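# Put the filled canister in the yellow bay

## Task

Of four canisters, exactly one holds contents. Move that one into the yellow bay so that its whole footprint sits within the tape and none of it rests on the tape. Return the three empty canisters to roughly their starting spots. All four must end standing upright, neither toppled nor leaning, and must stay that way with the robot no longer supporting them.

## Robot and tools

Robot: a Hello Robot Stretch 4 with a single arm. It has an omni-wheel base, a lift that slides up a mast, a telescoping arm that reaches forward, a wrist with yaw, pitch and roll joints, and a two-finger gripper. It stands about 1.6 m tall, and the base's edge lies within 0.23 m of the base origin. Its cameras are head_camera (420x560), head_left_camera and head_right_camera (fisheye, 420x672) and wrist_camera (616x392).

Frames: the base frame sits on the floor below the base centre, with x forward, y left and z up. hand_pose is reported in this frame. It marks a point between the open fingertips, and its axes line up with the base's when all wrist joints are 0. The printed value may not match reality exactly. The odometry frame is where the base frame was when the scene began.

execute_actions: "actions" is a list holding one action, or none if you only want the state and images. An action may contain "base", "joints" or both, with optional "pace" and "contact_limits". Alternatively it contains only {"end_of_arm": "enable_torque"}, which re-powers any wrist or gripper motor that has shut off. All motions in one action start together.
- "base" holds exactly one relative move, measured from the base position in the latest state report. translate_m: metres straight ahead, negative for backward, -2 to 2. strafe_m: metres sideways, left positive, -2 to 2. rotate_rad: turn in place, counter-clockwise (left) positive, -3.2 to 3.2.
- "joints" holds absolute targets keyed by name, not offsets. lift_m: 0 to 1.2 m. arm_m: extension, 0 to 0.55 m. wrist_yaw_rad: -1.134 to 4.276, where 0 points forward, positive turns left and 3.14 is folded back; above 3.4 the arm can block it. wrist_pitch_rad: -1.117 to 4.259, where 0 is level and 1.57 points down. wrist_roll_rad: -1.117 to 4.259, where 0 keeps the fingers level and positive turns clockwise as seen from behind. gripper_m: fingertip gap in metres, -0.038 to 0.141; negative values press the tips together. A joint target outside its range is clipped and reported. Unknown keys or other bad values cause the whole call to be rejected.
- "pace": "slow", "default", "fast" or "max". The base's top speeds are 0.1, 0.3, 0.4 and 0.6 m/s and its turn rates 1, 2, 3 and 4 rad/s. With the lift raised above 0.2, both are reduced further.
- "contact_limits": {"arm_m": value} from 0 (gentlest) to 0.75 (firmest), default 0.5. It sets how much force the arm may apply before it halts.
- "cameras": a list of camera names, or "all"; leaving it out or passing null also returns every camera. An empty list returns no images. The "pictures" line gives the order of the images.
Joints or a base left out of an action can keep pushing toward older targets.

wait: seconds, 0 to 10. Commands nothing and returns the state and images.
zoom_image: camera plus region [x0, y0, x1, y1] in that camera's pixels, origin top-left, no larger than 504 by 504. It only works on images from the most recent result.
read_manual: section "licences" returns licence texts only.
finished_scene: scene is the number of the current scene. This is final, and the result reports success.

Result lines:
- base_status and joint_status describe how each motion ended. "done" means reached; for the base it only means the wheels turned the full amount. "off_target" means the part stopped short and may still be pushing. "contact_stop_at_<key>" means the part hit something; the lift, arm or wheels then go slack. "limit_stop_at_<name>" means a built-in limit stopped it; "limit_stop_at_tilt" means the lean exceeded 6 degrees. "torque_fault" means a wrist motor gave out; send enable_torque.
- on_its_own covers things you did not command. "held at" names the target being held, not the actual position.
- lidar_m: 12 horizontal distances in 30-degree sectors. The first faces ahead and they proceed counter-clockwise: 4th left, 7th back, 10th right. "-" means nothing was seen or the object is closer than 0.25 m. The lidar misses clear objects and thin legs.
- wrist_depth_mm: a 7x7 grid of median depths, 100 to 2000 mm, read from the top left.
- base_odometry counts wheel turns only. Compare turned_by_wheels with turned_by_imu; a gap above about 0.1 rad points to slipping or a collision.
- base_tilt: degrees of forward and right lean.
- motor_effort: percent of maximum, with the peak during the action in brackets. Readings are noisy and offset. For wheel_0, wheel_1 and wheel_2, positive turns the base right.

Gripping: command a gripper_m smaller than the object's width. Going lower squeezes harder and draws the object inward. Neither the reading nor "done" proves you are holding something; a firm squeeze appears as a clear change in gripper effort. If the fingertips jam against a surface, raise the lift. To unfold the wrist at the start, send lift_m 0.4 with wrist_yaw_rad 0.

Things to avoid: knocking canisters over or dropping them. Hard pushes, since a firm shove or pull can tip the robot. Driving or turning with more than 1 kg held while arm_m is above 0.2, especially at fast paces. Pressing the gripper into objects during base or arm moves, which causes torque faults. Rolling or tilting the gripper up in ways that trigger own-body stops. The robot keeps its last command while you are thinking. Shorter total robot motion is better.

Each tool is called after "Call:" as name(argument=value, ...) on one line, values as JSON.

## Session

Call:
execute_actions(actions=[], cameras=["head_camera","head_left_camera","head_right_camera"])

Scene clock: 0.00 s.
base_odometry: x=+0.000 y=+0.000 heading=+0.000 (m, m, rad; odometry frame)
turned_by_wheels: +0.000 (rad since the last result)
turned_by_imu: +0.000 (rad since the last result)
base_tilt: forward=+0.1 right=+0.0 (deg)
lidar_m: 0.93 1.76 1.77 1.12 2.02 1.08 1.07 1.49 0.91 0.86 1.71 1.72
base_status: not commanded
joint_positions: lift_m=+0.162 arm_m=-0.002 wrist_yaw_rad=+3.158 wrist_pitch_rad=+0.021 wrist_roll_rad=+0.008 gripper_m=+0.057
joint_status: not commanded
motor_effort: lift_m=+19 arm_m=+0 wrist_yaw_rad=+1 wrist_pitch_rad=-7 wrist_roll_rad=+1 gripper_m=-2 wheel_0=+0 wheel_1=+0 wheel_2=+0 (%)
hand_pose: x=-0.1207 y=+0.0825 z=+0.3336 quat_wxyz=(-0.008, -0.011, +0.004, +1.000) (m; base frame)
wrist_depth_mm: - 138 - - - - 1756 / - 118 156 - - - 1756 / - 126 167 - - - 1708 / 138 138 - - - - 1708 / - - - 1308 1255 1983 1708 / 1281 1281 195 1229 197 1336 1366 / 878 778 878 109 891 854 917
pictures: head_camera, head_left_camera, head_right_camera
Images, in order (width x height): head_camera 420x560, head_left_camera 420x672, head_right_camera 420x672.

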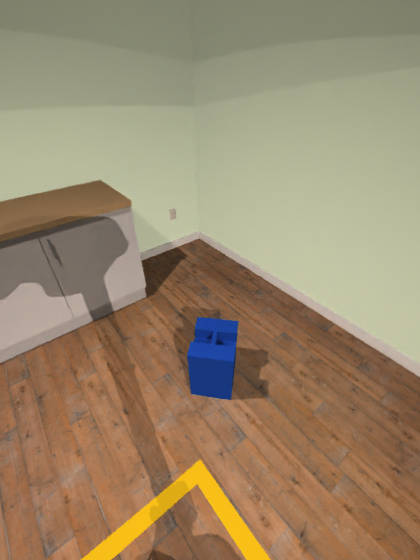

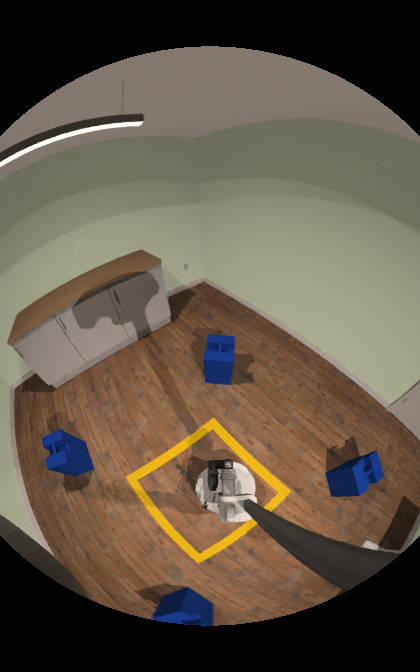

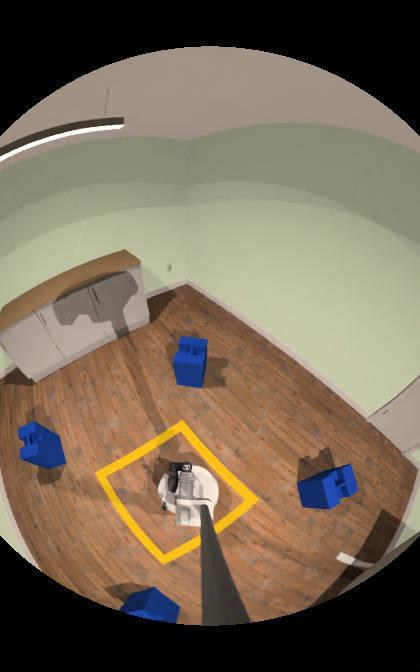

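Call:
execute_actions(actions=[{"base":{"rotate_rad":0.1},"joints":{"lift_m":0.3,"wrist_yaw_rad":0,"gripper_m":0.0,"arm_m":0.15}}], cameras=[])

Call:
execute_actions(actions=[{"base":{"translate_m":0.15},"joints":{"lift_m":0.12,"wrist_pitch_rad":0.4,"arm_m":0.28},"pace":"fast"}], cameras=["wrist_camera"])

Scene clock: 9.53 s.
base_odometry: x=+0.000 y=+0.000 heading=+0.099 (m, m, rad; odometry frame)
turned_by_wheels: +0.099 (rad since the last result)
turned_by_imu: +0.097 (rad since the last result)
base_tilt: forward=+0.0 right=+0.0 (deg)
lidar_m: 0.92 1.76 1.32 1.13 2.03 1.03 1.16 1.49 0.87 0.86 1.71 1.74
base_status: done
joint_positions: lift_m=+0.300 arm_m=+0.149 wrist_yaw_rad=+0.000 wrist_pitch_rad=+0.021 wrist_roll_rad=+0.008 gripper_m=+0.000
joint_status: all done
motor_effort: lift_m=+23(21) arm_m=+7(4) wrist_yaw_rad=-1(9) wrist_pitch_rad=-8(7) wrist_roll_rad=+1(1) gripper_m=-5(3) wheel_0=-3(5) wheel_1=-2(6) wheel_2=-3(7) (%)
hand_pose: x=+0.6081 y=-0.0873 z=+0.4717 quat_wxyz=(+1.000, +0.004, +0.011, +0.000) (m; base frame)
wrist_depth_mm: 1808 - - - 1863 1537 1281 / 1255 1921 - - 1863 1499 1255 / 1255 1430 - - 1863 1499 1281 / 1281 1430 - - 1863 1499 1255 / 1281 1430 - - 1863 1537 1281 / 1308 1464 185 195 1576 1499 1255 / 1160 1025 597 109 1042 1205 1205
pictures: none
No camera images: the call's "cameras" was empty. Leave "cameras" out to get every camera's image.

Scene clock: 11.03 s.
base_odometry: x=+0.149 y=+0.015 heading=+0.100 (m, m, rad; odometry frame)
turned_by_wheels: +0.000 (rad since the last result)
turned_by_imu: -0.001 (rad since the last result)
base_tilt: forward=+0.1 right=-0.2 (deg)
lidar_m: 0.77 1.63 1.66 1.10 2.10 1.19 1.26 1.62 0.90 1.03 1.62 1.67
base_status: done
joint_positions: lift_m=+0.120 arm_m=+0.279 wrist_yaw_rad=+0.000 wrist_pitch_rad=+0.402 wrist_roll_rad=+0.008 gripper_m=+0.000
joint_status: all done
motor_effort: lift_m=+15(21) arm_m=+7(3) wrist_yaw_rad=-1(1) wrist_pitch_rad=-6(8) wrist_roll_rad=+1(1) gripper_m=-5(4) wheel_0=+0(7) wheel_1=+0(8) wheel_2=+3(14) (%)
hand_pose: x=+0.7151 y=-0.0874 z=+0.1857 quat_wxyz=(+0.980, +0.004, +0.200, -0.001) (m; base frame)
wrist_depth_mm: 976 272 259 249 239 1281 1060 / 1060 287 274 262 253 1308 1098 / 1118 304 290 276 268 1255 1138 / 798 327 309 293 286 866 878 / 603 353 327 307 306 634 647 / 480 452 186 195 310 504 508 / 404 379 375 109 338 415 421
pictures: wrist_camera
Images, in order (width x height): wrist_camera 616x392.

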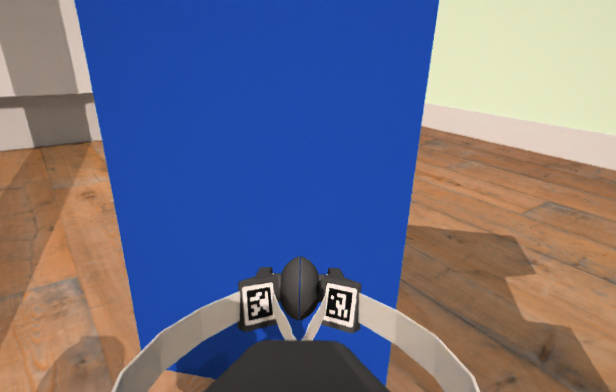

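Call:
execute_actions(actions=[{"joints":{"arm_m":0.37},"pace":"slow","contact_limits":{"arm_m":0.2}}], cameras=[])

Scene clock: 15.27 s.
base_odometry: x=+0.149 y=+0.015 heading=+0.100 (m, m, rad; odometry frame)
turned_by_wheels: +0.000 (rad since the last result)
turned_by_imu: -0.002 (rad since the last result)
base_tilt: forward=+0.0 right=-0.1 (deg)
lidar_m: 0.79 1.62 1.65 1.12 2.10 1.17 1.27 1.61 0.86 1.01 1.62 1.66
base_status: not commanded
joint_positions: lift_m=+0.120 arm_m=+0.369 wrist_yaw_rad=-0.001 wrist_pitch_rad=+0.402 wrist_roll_rad=+0.008 gripper_m=+0.000
joint_status: all done
motor_effort: lift_m=+15(15) arm_m=+8(5) wrist_yaw_rad=+2(3) wrist_pitch_rad=-8(8) wrist_roll_rad=+1(1) gripper_m=-5(4) wheel_0=+0(1) wheel_1=+0(0) wheel_2=+2(3) (%)
contact_limits: arm_m 0.2
hand_pose: x=+0.8048 y=-0.0876 z=+0.1856 quat_wxyz=(+0.980, +0.004, +0.200, -0.001) (m; base frame)
wrist_depth_mm: 211 201 192 184 177 176 1042 / 224 213 203 194 186 1160 1060 / 241 226 215 206 197 1182 1098 / 707 241 229 217 207 809 878 / 574 257 243 229 220 634 647 / 480 277 185 195 225 504 508 / 404 294 278 109 249 415 421
pictures: none
No camera images: the call's "cameras" was empty. Leave "cameras" out to get every camera's image.

Call:
execute_actions(actions=[{"joints":{"arm_m":0.3},"pace":"fast"}], cameras=[])

Call:
execute_actions(actions=[{"base":{"rotate_rad":-1.99},"pace":"fast"}], cameras=["wrist_camera","head_camera"])

Scene clock: 19.27 s.
base_odometry: x=+0.149 y=+0.015 heading=+0.100 (m, m, rad; odometry frame)
turned_by_wheels: +0.000 (rad since the last result)
turned_by_imu: -0.002 (rad since the last result)
base_tilt: forward=-0.2 right=+0.0 (deg)
lidar_m: 0.80 1.62 1.67 1.13 2.07 1.19 1.26 1.59 0.89 1.02 1.63 1.66
base_status: not commanded
joint_positions: lift_m=+0.120 arm_m=+0.301 wrist_yaw_rad=+0.000 wrist_pitch_rad=+0.402 wrist_roll_rad=+0.008 gripper_m=+0.000
joint_status: all done
motor_effort: lift_m=+15(15) arm_m=-8(7) wrist_yaw_rad=+0(0) wrist_pitch_rad=-7(8) wrist_roll_rad=+1(1) gripper_m=-5(4) wheel_0=+0(0) wheel_1=+0(0) wheel_2=+3(3) (%)
hand_pose: x=+0.7377 y=-0.0875 z=+0.1856 quat_wxyz=(+0.980, +0.004, +0.200, -0.001) (m; base frame)
wrist_depth_mm: 976 267 255 245 236 1255 1078 / 1025 282 271 258 250 1281 1098 / 1098 301 286 273 265 1229 1118 / 809 322 304 290 281 854 878 / 609 347 324 303 303 634 647 / 488 379 185 195 307 504 508 / 404 382 373 109 336 415 421
pictures: none
No camera images: the call's "cameras" was empty. Leave "cameras" out to get every camera's image.

Scene clock: 21.17 s.
base_odometry: x=+0.149 y=+0.015 heading=-1.891 (m, m, rad; odometry frame)
turned_by_wheels: -1.990 (rad since the last result)
turned_by_imu: -1.991 (rad since the last result)
base_tilt: forward=+0.0 right=-0.2 (deg)
lidar_m: 0.88 1.68 1.61 0.80 0.80 1.65 1.75 1.12 2.08 1.17 1.33 1.60
base_status: done
joint_positions: lift_m=+0.120 arm_m=+0.301 wrist_yaw_rad=+0.000 wrist_pitch_rad=+0.402 wrist_roll_rad=+0.008 gripper_m=+0.000
joint_status: not commanded
motor_effort: lift_m=+16(16) arm_m=-8(8) wrist_yaw_rad=-1(5) wrist_pitch_rad=-8(8) wrist_roll_rad=+1(1) gripper_m=-5(6) wheel_0=-1(7) wheel_1=-1(12) wheel_2=-2(10) (%)
hand_pose: x=+0.7377 y=-0.0874 z=+0.1856 quat_wxyz=(+0.980, +0.004, +0.200, -0.001) (m; base frame)
wrist_depth_mm: 1160 338 373 413 1808 1618 1499 / 1255 351 387 436 1983 1708 1537 / 1160 368 410 466 1308 1281 1336 / 798 387 430 492 854 854 878 / 603 413 455 508 627 634 647 / 484 442 185 195 480 504 508 / 404 379 399 109 397 415 421
pictures: head_camera, wrist_camera
Images, in order (width x height): head_camera 420x560, wrist_camera 616x392.

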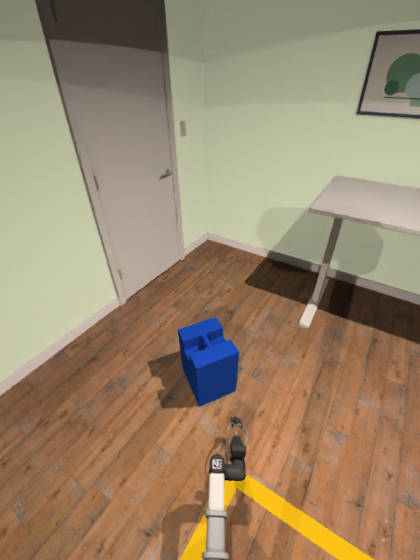

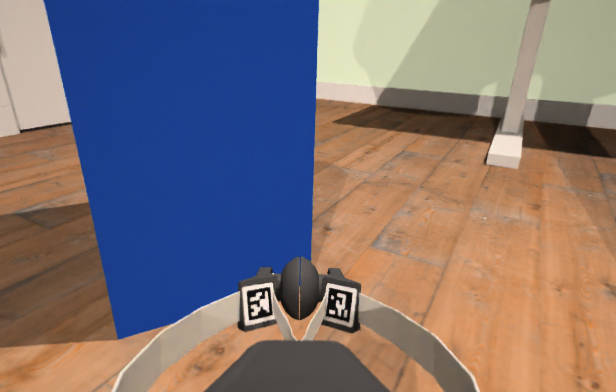

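Call:
execute_actions(actions=[{"base":{"rotate_rad":0.12},"joints":{"arm_m":0.42},"pace":"fast"}], cameras=["wrist_camera"])

Scene clock: 25.00 s.
base_odometry: x=+0.149 y=+0.015 heading=-1.770 (m, m, rad; odometry frame)
turned_by_wheels: +0.120 (rad since the last result)
turned_by_imu: +0.119 (rad since the last result)
base_tilt: forward=+0.1 right=+0.0 (deg)
lidar_m: 0.90 1.65 1.60 0.80 0.83 1.64 1.19 1.13 2.09 1.16 1.65 1.59
base_status: done
joint_positions: lift_m=+0.120 arm_m=+0.419 wrist_yaw_rad=+0.000 wrist_pitch_rad=+0.402 wrist_roll_rad=+0.008 gripper_m=+0.000
joint_status: all done
motor_effort: lift_m=+16(16) arm_m=+7(7) wrist_yaw_rad=-2(4) wrist_pitch_rad=-7(7) wrist_roll_rad=+1(1) gripper_m=-5(4) wheel_0=+2(9) wheel_1=+1(7) wheel_2=+2(10) (%)
hand_pose: x=+0.8551 y=-0.0874 z=+0.1856 quat_wxyz=(+0.980, +0.004, +0.200, -0.001) (m; base frame)
wrist_depth_mm: 1078 1182 228 246 266 297 1499 / 1138 1229 239 259 283 1618 1537 / 1098 1098 252 274 301 1205 1366 / 809 768 267 293 324 854 866 / 609 609 282 303 347 634 640 / 484 484 185 195 357 504 504 / 402 379 315 109 387 415 421
pictures: wrist_camera
Images, in order (width x height): wrist_camera 616x392.

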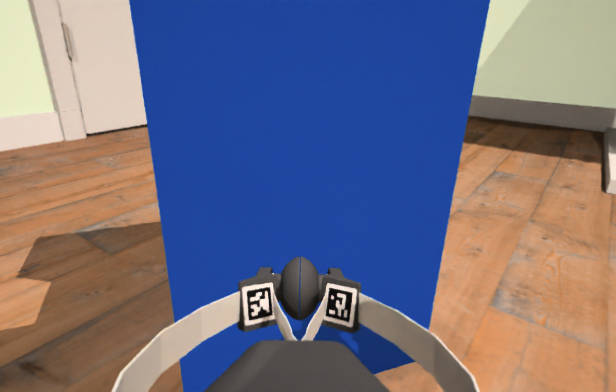

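Call:
execute_actions(actions=[{"joints":{"arm_m":0.51},"pace":"slow","contact_limits":{"arm_m":0.2}}], cameras=[])

Scene clock: 28.40 s.
base_odometry: x=+0.149 y=+0.015 heading=-1.771 (m, m, rad; odometry frame)
turned_by_wheels: -0.001 (rad since the last result)
turned_by_imu: -0.002 (rad since the last result)
base_tilt: forward=-0.1 right=+0.0 (deg)
lidar_m: 0.91 1.63 1.62 0.79 0.81 1.65 1.19 1.11 2.07 1.18 1.65 1.61
base_status: not commanded
joint_positions: lift_m=+0.120 arm_m=+0.508 wrist_yaw_rad=-0.005 wrist_pitch_rad=+0.407 wrist_roll_rad=+0.008 gripper_m=+0.000
joint_status: all done
on_its_own: wrist_yaw_rad is at rest, and its effort (+16) is outside its rest range (-13 to +13)
motor_effort: lift_m=+16(16) arm_m=+11(13) wrist_yaw_rad=+16(26) wrist_pitch_rad=-21(26) wrist_roll_rad=+1(1) gripper_m=-5(5) wheel_0=-1(1) wheel_1=+0(1) wheel_2=-7(7) (%)
contact_limits: arm_m 0.2
hand_pose: x=+0.9434 y=-0.0888 z=+0.1843 quat_wxyz=(+0.979, +0.004, +0.202, -0.003) (m; base frame)
wrist_depth_mm: 154 161 172 185 199 217 1397 / 166 168 181 195 212 231 1464 / 960 178 191 206 225 248 1336 / 741 186 202 220 241 741 866 / 591 198 214 232 259 591 627 / 477 209 185 195 267 477 500 / 399 216 240 109 294 399 415
pictures: none
No camera images: the call's "cameras" was empty. Leave "cameras" out to get every camera's image.

Call:
execute_actions(actions=[{"joints":{"arm_m":0.3},"pace":"fast"}], cameras=[])

Call:
execute_actions(actions=[{"base":{"rotate_rad":0.4},"joints":{"lift_m":0.7,"arm_m":0.15},"pace":"fast"}], cameras=["head_camera"])

Call:
execute_actions(actions=[{"base":{"translate_m":1.42},"joints":{"arm_m":0.0,"wrist_pitch_rad":1.57},"pace":"fast"}], cameras=["head_right_camera"])

Scene clock: 53.23 s.
base_odometry: x=+0.149 y=+0.015 heading=-1.771 (m, m, rad; odometry frame)
turned_by_wheels: +0.000 (rad since the last result)
turned_by_imu: -0.001 (rad since the last result)
base_tilt: forward=+0.1 right=-0.1 (deg)
lidar_m: 0.90 1.63 1.63 0.78 0.81 1.64 1.19 1.12 2.08 1.18 1.64 1.60
base_status: not commanded
joint_positions: lift_m=+0.120 arm_m=+0.301 wrist_yaw_rad=+0.000 wrist_pitch_rad=+0.402 wrist_roll_rad=+0.008 gripper_m=+0.000
joint_status: all done
motor_effort: lift_m=+16(16) arm_m=-8(9) wrist_yaw_rad=+0(13) wrist_pitch_rad=-7(21) wrist_roll_rad=+1(1) gripper_m=-4(5) wheel_0=-1(1) wheel_1=+0(0) wheel_2=-2(7) (%)
hand_pose: x=+0.7377 y=-0.0875 z=+0.1855 quat_wxyz=(+0.980, +0.004, +0.200, -0.001) (m; base frame)
wrist_depth_mm: 1160 1366 351 373 402 1708 1537 / 1182 1430 370 394 427 1756 1618 / 1160 1229 392 418 452 1336 1205 / 798 820 418 445 496 866 878 / 603 609 442 459 574 634 640 / 488 488 186 195 477 504 508 / 402 377 402 109 397 415 421
pictures: none
No camera images: the call's "cameras" was empty. Leave "cameras" out to get every camera's image.

Scene clock: 55.77 s.
base_odometry: x=+0.149 y=+0.015 heading=-1.371 (m, m, rad; odometry frame)
turned_by_wheels: +0.400 (rad since the last result)
turned_by_imu: +0.399 (rad since the last result)
base_tilt: forward=+0.1 right=-0.1 (deg)
lidar_m: 1.68 1.62 0.80 0.80 1.64 1.73 1.13 2.08 1.19 1.33 1.59 0.91
base_status: done
joint_positions: lift_m=+0.700 arm_m=+0.151 wrist_yaw_rad=+0.000 wrist_pitch_rad=+0.402 wrist_roll_rad=+0.008 gripper_m=+0.000
joint_status: all done
motor_effort: lift_m=+23(24) arm_m=-8(9) wrist_yaw_rad=-2(3) wrist_pitch_rad=-8(8) wrist_roll_rad=+1(1) gripper_m=-4(4) wheel_0=+1(10) wheel_1=+1(9) wheel_2=+0(10) (%)
hand_pose: x=+0.5877 y=-0.0875 z=+0.7650 quat_wxyz=(+0.980, +0.004, +0.200, -0.001) (m; base frame)
wrist_depth_mm: 1060 1160 1255 1430 1618 1863 1863 / 1098 1205 1336 1499 1756 - 1983 / 1138 1281 1430 1618 1808 - - / 1182 1308 1499 1708 1921 - - / 1255 1397 1537 1708 1756 1756 1808 / 1255 1366 186 195 831 809 1397 / 1118 1060 1118 108 960 668 699
pictures: head_camera
Images, in order (width x height): head_camera 420x560.

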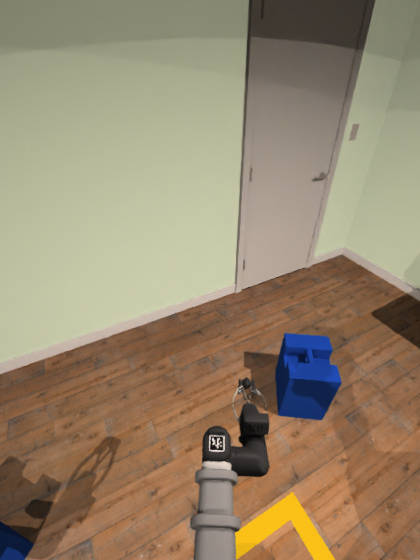

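Scene clock: 60.67 s.
base_odometry: x=+0.432 y=-1.377 heading=-1.371 (m, m, rad; odometry frame)
turned_by_wheels: +0.000 (rad since the last result)
turned_by_imu: -0.007 (rad since the last result)
base_tilt: forward=+0.0 right=-0.2 (deg)
lidar_m: 0.40 0.38 0.42 0.58 1.68 1.39 2.57 0.52 0.45 1.27 1.52 0.52
base_status: done
joint_positions: lift_m=+0.700 arm_m=+0.001 wrist_yaw_rad=+0.000 wrist_pitch_rad=+1.570 wrist_roll_rad=+0.008 gripper_m=+0.000
joint_status: all done
motor_effort: lift_m=+22(23) arm_m=-8(4) wrist_yaw_rad=-1(0) wrist_pitch_rad=-1(4) wrist_roll_rad=+1(1) gripper_m=-6(6) wheel_0=+0(9) wheel_1=+0(6) wheel_2=+1(14) (%)
hand_pose: x=+0.1724 y=-0.0874 z=+0.5895 quat_wxyz=(+0.707, +0.003, +0.707, -0.003) (m; base frame)
wrist_depth_mm: 375 442 544 676 820 820 820 / 455 559 723 820 820 831 831 / 574 723 820 820 831 831 831 / 759 809 820 820 820 831 842 / 809 809 603 609 820 831 820 / 798 597 186 195 820 820 820 / 809 603 603 109 820 820 820
pictures: head_right_camera
Images, in order (width x height): head_right_camera 420x672.

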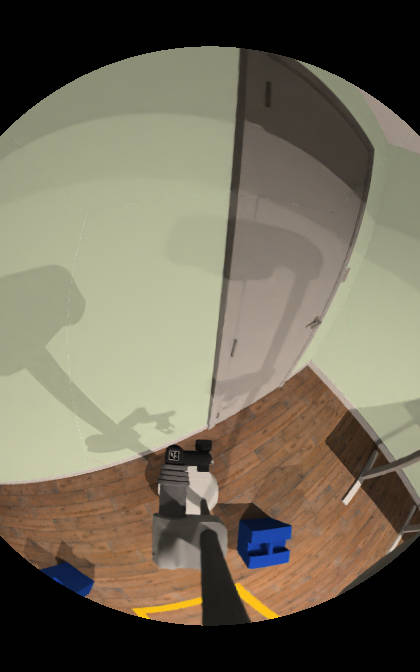

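Call:
execute_actions(actions=[{"base":{"strafe_m":-0.61},"pace":"fast"}], cameras=[])

Call:
execute_actions(actions=[{"base":{"rotate_rad":2.87},"joints":{"arm_m":0.12,"lift_m":0.75},"pace":"fast"}], cameras=["head_camera","wrist_camera"])

Scene clock: 66.57 s.
base_odometry: x=-0.166 y=-1.498 heading=-1.371 (m, m, rad; odometry frame)
turned_by_wheels: +0.000 (rad since the last result)
turned_by_imu: -0.002 (rad since the last result)
base_tilt: forward=-0.1 right=-0.1 (deg)
lidar_m: 0.71 0.68 0.72 1.02 1.83 0.28 0.28 1.62 0.68 0.79 1.21 0.95
base_status: done
joint_positions: lift_m=+0.700 arm_m=+0.001 wrist_yaw_rad=+0.000 wrist_pitch_rad=+1.570 wrist_roll_rad=+0.008 gripper_m=+0.000
joint_status: not commanded
motor_effort: lift_m=+22(22) arm_m=-8(7) wrist_yaw_rad=+0(0) wrist_pitch_rad=-1(1) wrist_roll_rad=+1(1) gripper_m=-4(6) wheel_0=+1(9) wheel_1=+2(11) wheel_2=+0(2) (%)
hand_pose: x=+0.1724 y=-0.0874 z=+0.5895 quat_wxyz=(+0.707, +0.003, +0.707, -0.003) (m; base frame)
wrist_depth_mm: 768 809 820 820 820 831 831 / 820 809 809 820 820 820 831 / 809 809 809 820 820 831 831 / 798 809 809 820 820 820 831 / 809 809 603 603 820 820 831 / 798 597 185 195 820 820 820 / 809 597 597 109 809 831 820
pictures: none
No camera images: the call's "cameras" was empty. Leave "cameras" out to get every camera's image.

Scene clock: 69.00 s.
base_odometry: x=-0.166 y=-1.498 heading=+1.499 (m, m, rad; odometry frame)
turned_by_wheels: +2.870 (rad since the last result)
turned_by_imu: +2.869 (rad since the last result)
base_tilt: forward=-0.3 right=+0.0 (deg)
lidar_m: 0.26 0.28 0.82 0.70 1.12 1.22 0.81 0.66 0.67 0.81 1.44 0.30
base_status: done
joint_positions: lift_m=+0.750 arm_m=+0.119 wrist_yaw_rad=+0.000 wrist_pitch_rad=+1.570 wrist_roll_rad=+0.008 gripper_m=+0.000
joint_status: all done
motor_effort: lift_m=+20(26) arm_m=+7(9) wrist_yaw_rad=-2(2) wrist_pitch_rad=-1(0) wrist_roll_rad=+1(1) gripper_m=-4(4) wheel_0=-2(6) wheel_1=-1(7) wheel_2=-2(11) (%)
hand_pose: x=+0.2900 y=-0.0874 z=+0.6396 quat_wxyz=(+0.707, +0.003, +0.707, -0.003) (m; base frame)
wrist_depth_mm: 854 866 484 484 866 878 878 / 854 866 484 559 866 878 878 / 854 866 554 554 878 866 866 / 854 854 477 484 866 866 866 / 854 866 854 866 866 866 878 / 866 866 186 195 866 866 878 / 866 647 647 109 866 878 878
pictures: head_camera, wrist_camera
Images, in order (width x height): head_camera 420x560, wrist_camera 616x392.

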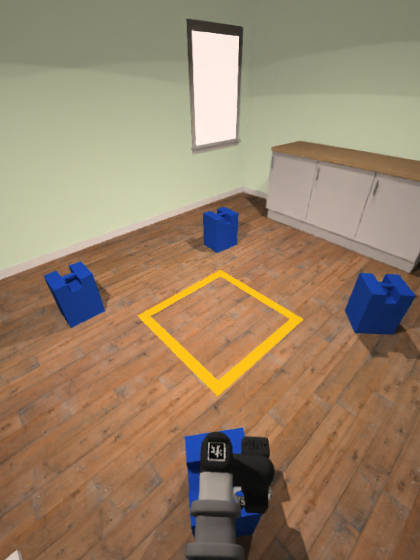

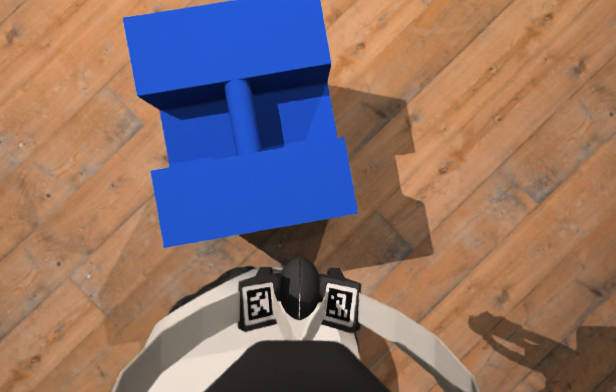

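Call:
execute_actions(actions=[{"base":{"translate_m":0.28},"pace":"slow"}], cameras=["wrist_camera"])

Scene clock: 74.87 s.
base_odometry: x=-0.146 y=-1.219 heading=+1.499 (m, m, rad; odometry frame)
turned_by_wheels: +0.000 (rad since the last result)
turned_by_imu: -0.003 (rad since the last result)
base_tilt: forward=+0.1 right=-0.2 (deg)
lidar_m: 0.25 0.26 1.25 0.68 0.74 1.42 1.04 0.86 0.90 1.05 1.68 0.25
base_status: done
joint_positions: lift_m=+0.750 arm_m=+0.119 wrist_yaw_rad=+0.000 wrist_pitch_rad=+1.570 wrist_roll_rad=+0.008 gripper_m=+0.000
joint_status: not commanded
motor_effort: lift_m=+20(20) arm_m=+7(7) wrist_yaw_rad=+1(2) wrist_pitch_rad=-2(2) wrist_roll_rad=+1(1) gripper_m=-6(5) wheel_0=+4(9) wheel_1=+5(6) wheel_2=-6(9) (%)
hand_pose: x=+0.2899 y=-0.0874 z=+0.6396 quat_wxyz=(+0.707, +0.003, +0.707, -0.003) (m; base frame)
wrist_depth_mm: 854 866 878 866 878 878 878 / 866 866 480 484 878 878 891 / 854 866 480 480 866 878 866 / 854 854 559 554 878 866 878 / 854 866 477 480 878 854 878 / 854 854 185 195 866 878 878 / 854 647 647 109 866 866 878
pictures: wrist_camera
Images, in order (width x height): wrist_camera 616x392.

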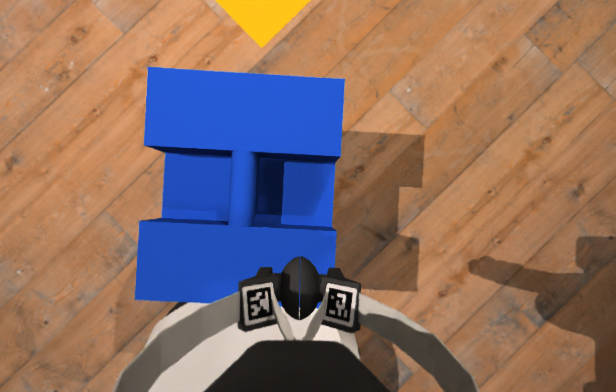

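Call:
execute_actions(actions=[{"base":{"strafe_m":-0.03}}], cameras=[])

Call:
execute_actions(actions=[{"base":{"translate_m":0.45}}], cameras=["wrist_camera"])

Scene clock: 78.13 s.
base_odometry: x=-0.116 y=-1.221 heading=+1.500 (m, m, rad; odometry frame)
turned_by_wheels: +0.000 (rad since the last result)
turned_by_imu: -0.001 (rad since the last result)
base_tilt: forward=+0.2 right=-0.2 (deg)
lidar_m: 0.25 0.25 1.28 0.74 0.80 1.42 1.01 0.84 0.86 1.02 1.71 0.25
base_status: done
joint_positions: lift_m=+0.750 arm_m=+0.119 wrist_yaw_rad=+0.000 wrist_pitch_rad=+1.570 wrist_roll_rad=+0.008 gripper_m=+0.000
joint_status: not commanded
motor_effort: lift_m=+20(20) arm_m=+7(7) wrist_yaw_rad=+1(0) wrist_pitch_rad=-3(2) wrist_roll_rad=+1(1) gripper_m=-5(5) wheel_0=+2(11) wheel_1=+4(6) wheel_2=-1(6) (%)
hand_pose: x=+0.2899 y=-0.0874 z=+0.6396 quat_wxyz=(+0.707, +0.003, +0.707, -0.003) (m; base frame)
wrist_depth_mm: 866 866 866 878 878 878 878 / 866 854 480 878 866 866 866 / 854 554 480 559 866 878 878 / 854 854 559 554 866 878 878 / 854 477 477 480 878 866 866 / 854 866 186 195 866 866 878 / 854 640 647 109 854 866 878
pictures: none
No camera images: the call's "cameras" was empty. Leave "cameras" out to get every camera's image.

Scene clock: 81.10 s.
base_odometry: x=-0.084 y=-0.772 heading=+1.500 (m, m, rad; odometry frame)
turned_by_wheels: +0.000 (rad since the last result)
turned_by_imu: -0.003 (rad since the last result)
base_tilt: forward=+0.0 right=+0.0 (deg)
lidar_m: 0.25 0.25 1.36 1.11 0.95 1.77 1.36 1.19 1.17 1.38 1.25 0.26
base_status: done
joint_positions: lift_m=+0.750 arm_m=+0.119 wrist_yaw_rad=+0.000 wrist_pitch_rad=+1.570 wrist_roll_rad=+0.008 gripper_m=+0.000
joint_status: not commanded
motor_effort: lift_m=+20(20) arm_m=+7(6) wrist_yaw_rad=-2(1) wrist_pitch_rad=-1(2) wrist_roll_rad=+1(1) gripper_m=-6(4) wheel_0=+3(9) wheel_1=+2(8) wheel_2=-3(14) (%)
hand_pose: x=+0.2899 y=-0.0874 z=+0.6396 quat_wxyz=(+0.707, +0.003, +0.707, -0.003) (m; base frame)
wrist_depth_mm: 854 854 866 866 878 878 878 / 854 854 480 866 878 878 866 / 866 549 480 554 878 878 891 / 854 854 554 559 878 878 878 / 866 477 477 484 866 866 878 / 866 854 186 194 878 866 878 / 854 647 647 109 866 866 878
pictures: wrist_camera
Images, in order (width x height): wrist_camera 616x392.

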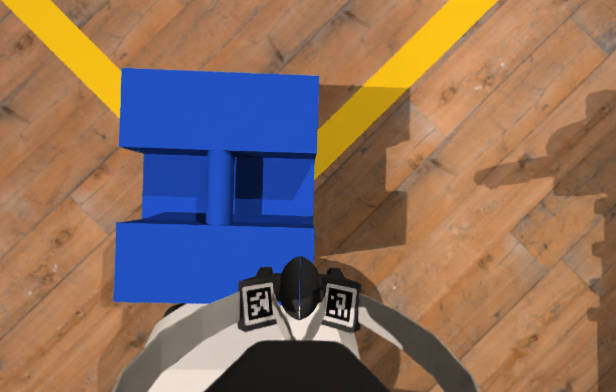

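Call:
execute_actions(actions=[{"base":{"translate_m":0.5}}], cameras=[])

Call:
execute_actions(actions=[{"base":{"translate_m":-0.08},"joints":{"arm_m":0.2}}], cameras=["wrist_camera","head_left_camera"])

Scene clock: 86.20 s.
base_odometry: x=-0.049 y=-0.274 heading=+1.500 (m, m, rad; odometry frame)
turned_by_wheels: +0.000 (rad since the last result)
turned_by_imu: -0.004 (rad since the last result)
base_tilt: forward=+0.1 right=+0.1 (deg)
lidar_m: 0.25 0.25 1.09 1.20 1.30 1.29 1.77 1.55 1.54 1.06 1.03 0.26
base_status: done
joint_positions: lift_m=+0.750 arm_m=+0.119 wrist_yaw_rad=+0.000 wrist_pitch_rad=+1.570 wrist_roll_rad=+0.008 gripper_m=+0.000
joint_status: not commanded
motor_effort: lift_m=+20(20) arm_m=+7(7) wrist_yaw_rad=+1(2) wrist_pitch_rad=-1(2) wrist_roll_rad=+1(1) gripper_m=-5(4) wheel_0=+4(10) wheel_1=+2(9) wheel_2=-2(17) (%)
hand_pose: x=+0.2899 y=-0.0874 z=+0.6396 quat_wxyz=(+0.707, +0.003, +0.707, -0.003) (m; base frame)
wrist_depth_mm: 854 854 866 866 866 878 878 / 866 866 480 866 878 866 878 / 866 854 484 554 878 866 878 / 866 854 554 559 878 866 866 / 854 477 480 480 866 878 878 / 854 854 185 195 866 878 878 / 854 647 647 108 866 866 878
pictures: none
No camera images: the call's "cameras" was empty. Leave "cameras" out to get every camera's image.

Scene clock: 87.60 s.
base_odometry: x=-0.055 y=-0.353 heading=+1.500 (m, m, rad; odometry frame)
turned_by_wheels: +0.000 (rad since the last result)
turned_by_imu: +0.000 (rad since the last result)
base_tilt: forward=+0.0 right=-0.2 (deg)
lidar_m: 0.26 0.30 1.13 1.48 1.24 1.24 1.74 1.48 1.48 1.33 1.06 0.29
base_status: done
joint_positions: lift_m=+0.750 arm_m=+0.199 wrist_yaw_rad=+0.000 wrist_pitch_rad=+1.570 wrist_roll_rad=+0.008 gripper_m=+0.000
joint_status: all done
motor_effort: lift_m=+20(20) arm_m=+8(8) wrist_yaw_rad=+0(0) wrist_pitch_rad=-1(2) wrist_roll_rad=+1(1) gripper_m=-5(3) wheel_0=-2(6) wheel_1=-2(5) wheel_2=+1(9) (%)
hand_pose: x=+0.3697 y=-0.0874 z=+0.6396 quat_wxyz=(+0.707, +0.003, +0.707, -0.003) (m; base frame)
wrist_depth_mm: 866 866 878 878 866 878 878 / 866 854 480 866 878 878 878 / 866 854 480 554 878 866 891 / 854 854 554 554 866 878 866 / 854 477 480 480 878 866 878 / 854 854 186 195 866 878 878 / 842 654 654 108 866 878 878
pictures: head_left_camera, wrist_camera
Images, in order (width x height): head_left_camera 420x672, wrist_camera 616x392.

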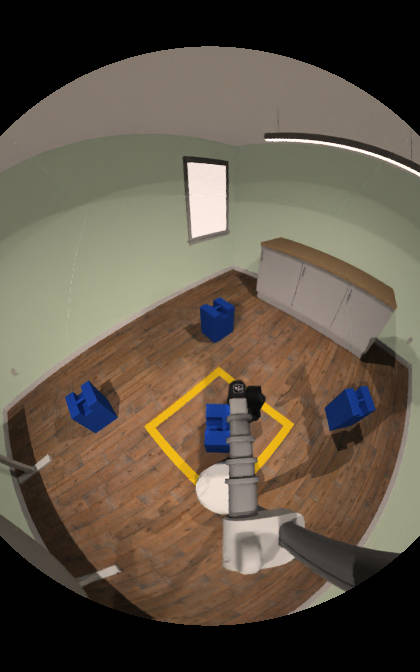

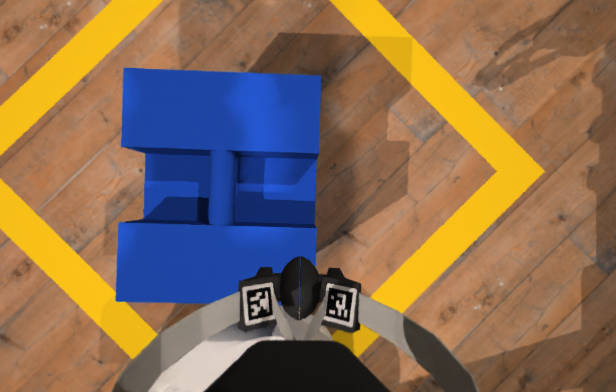

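Call:
finished_scene(scene=2)

The scene is finished: the task was done.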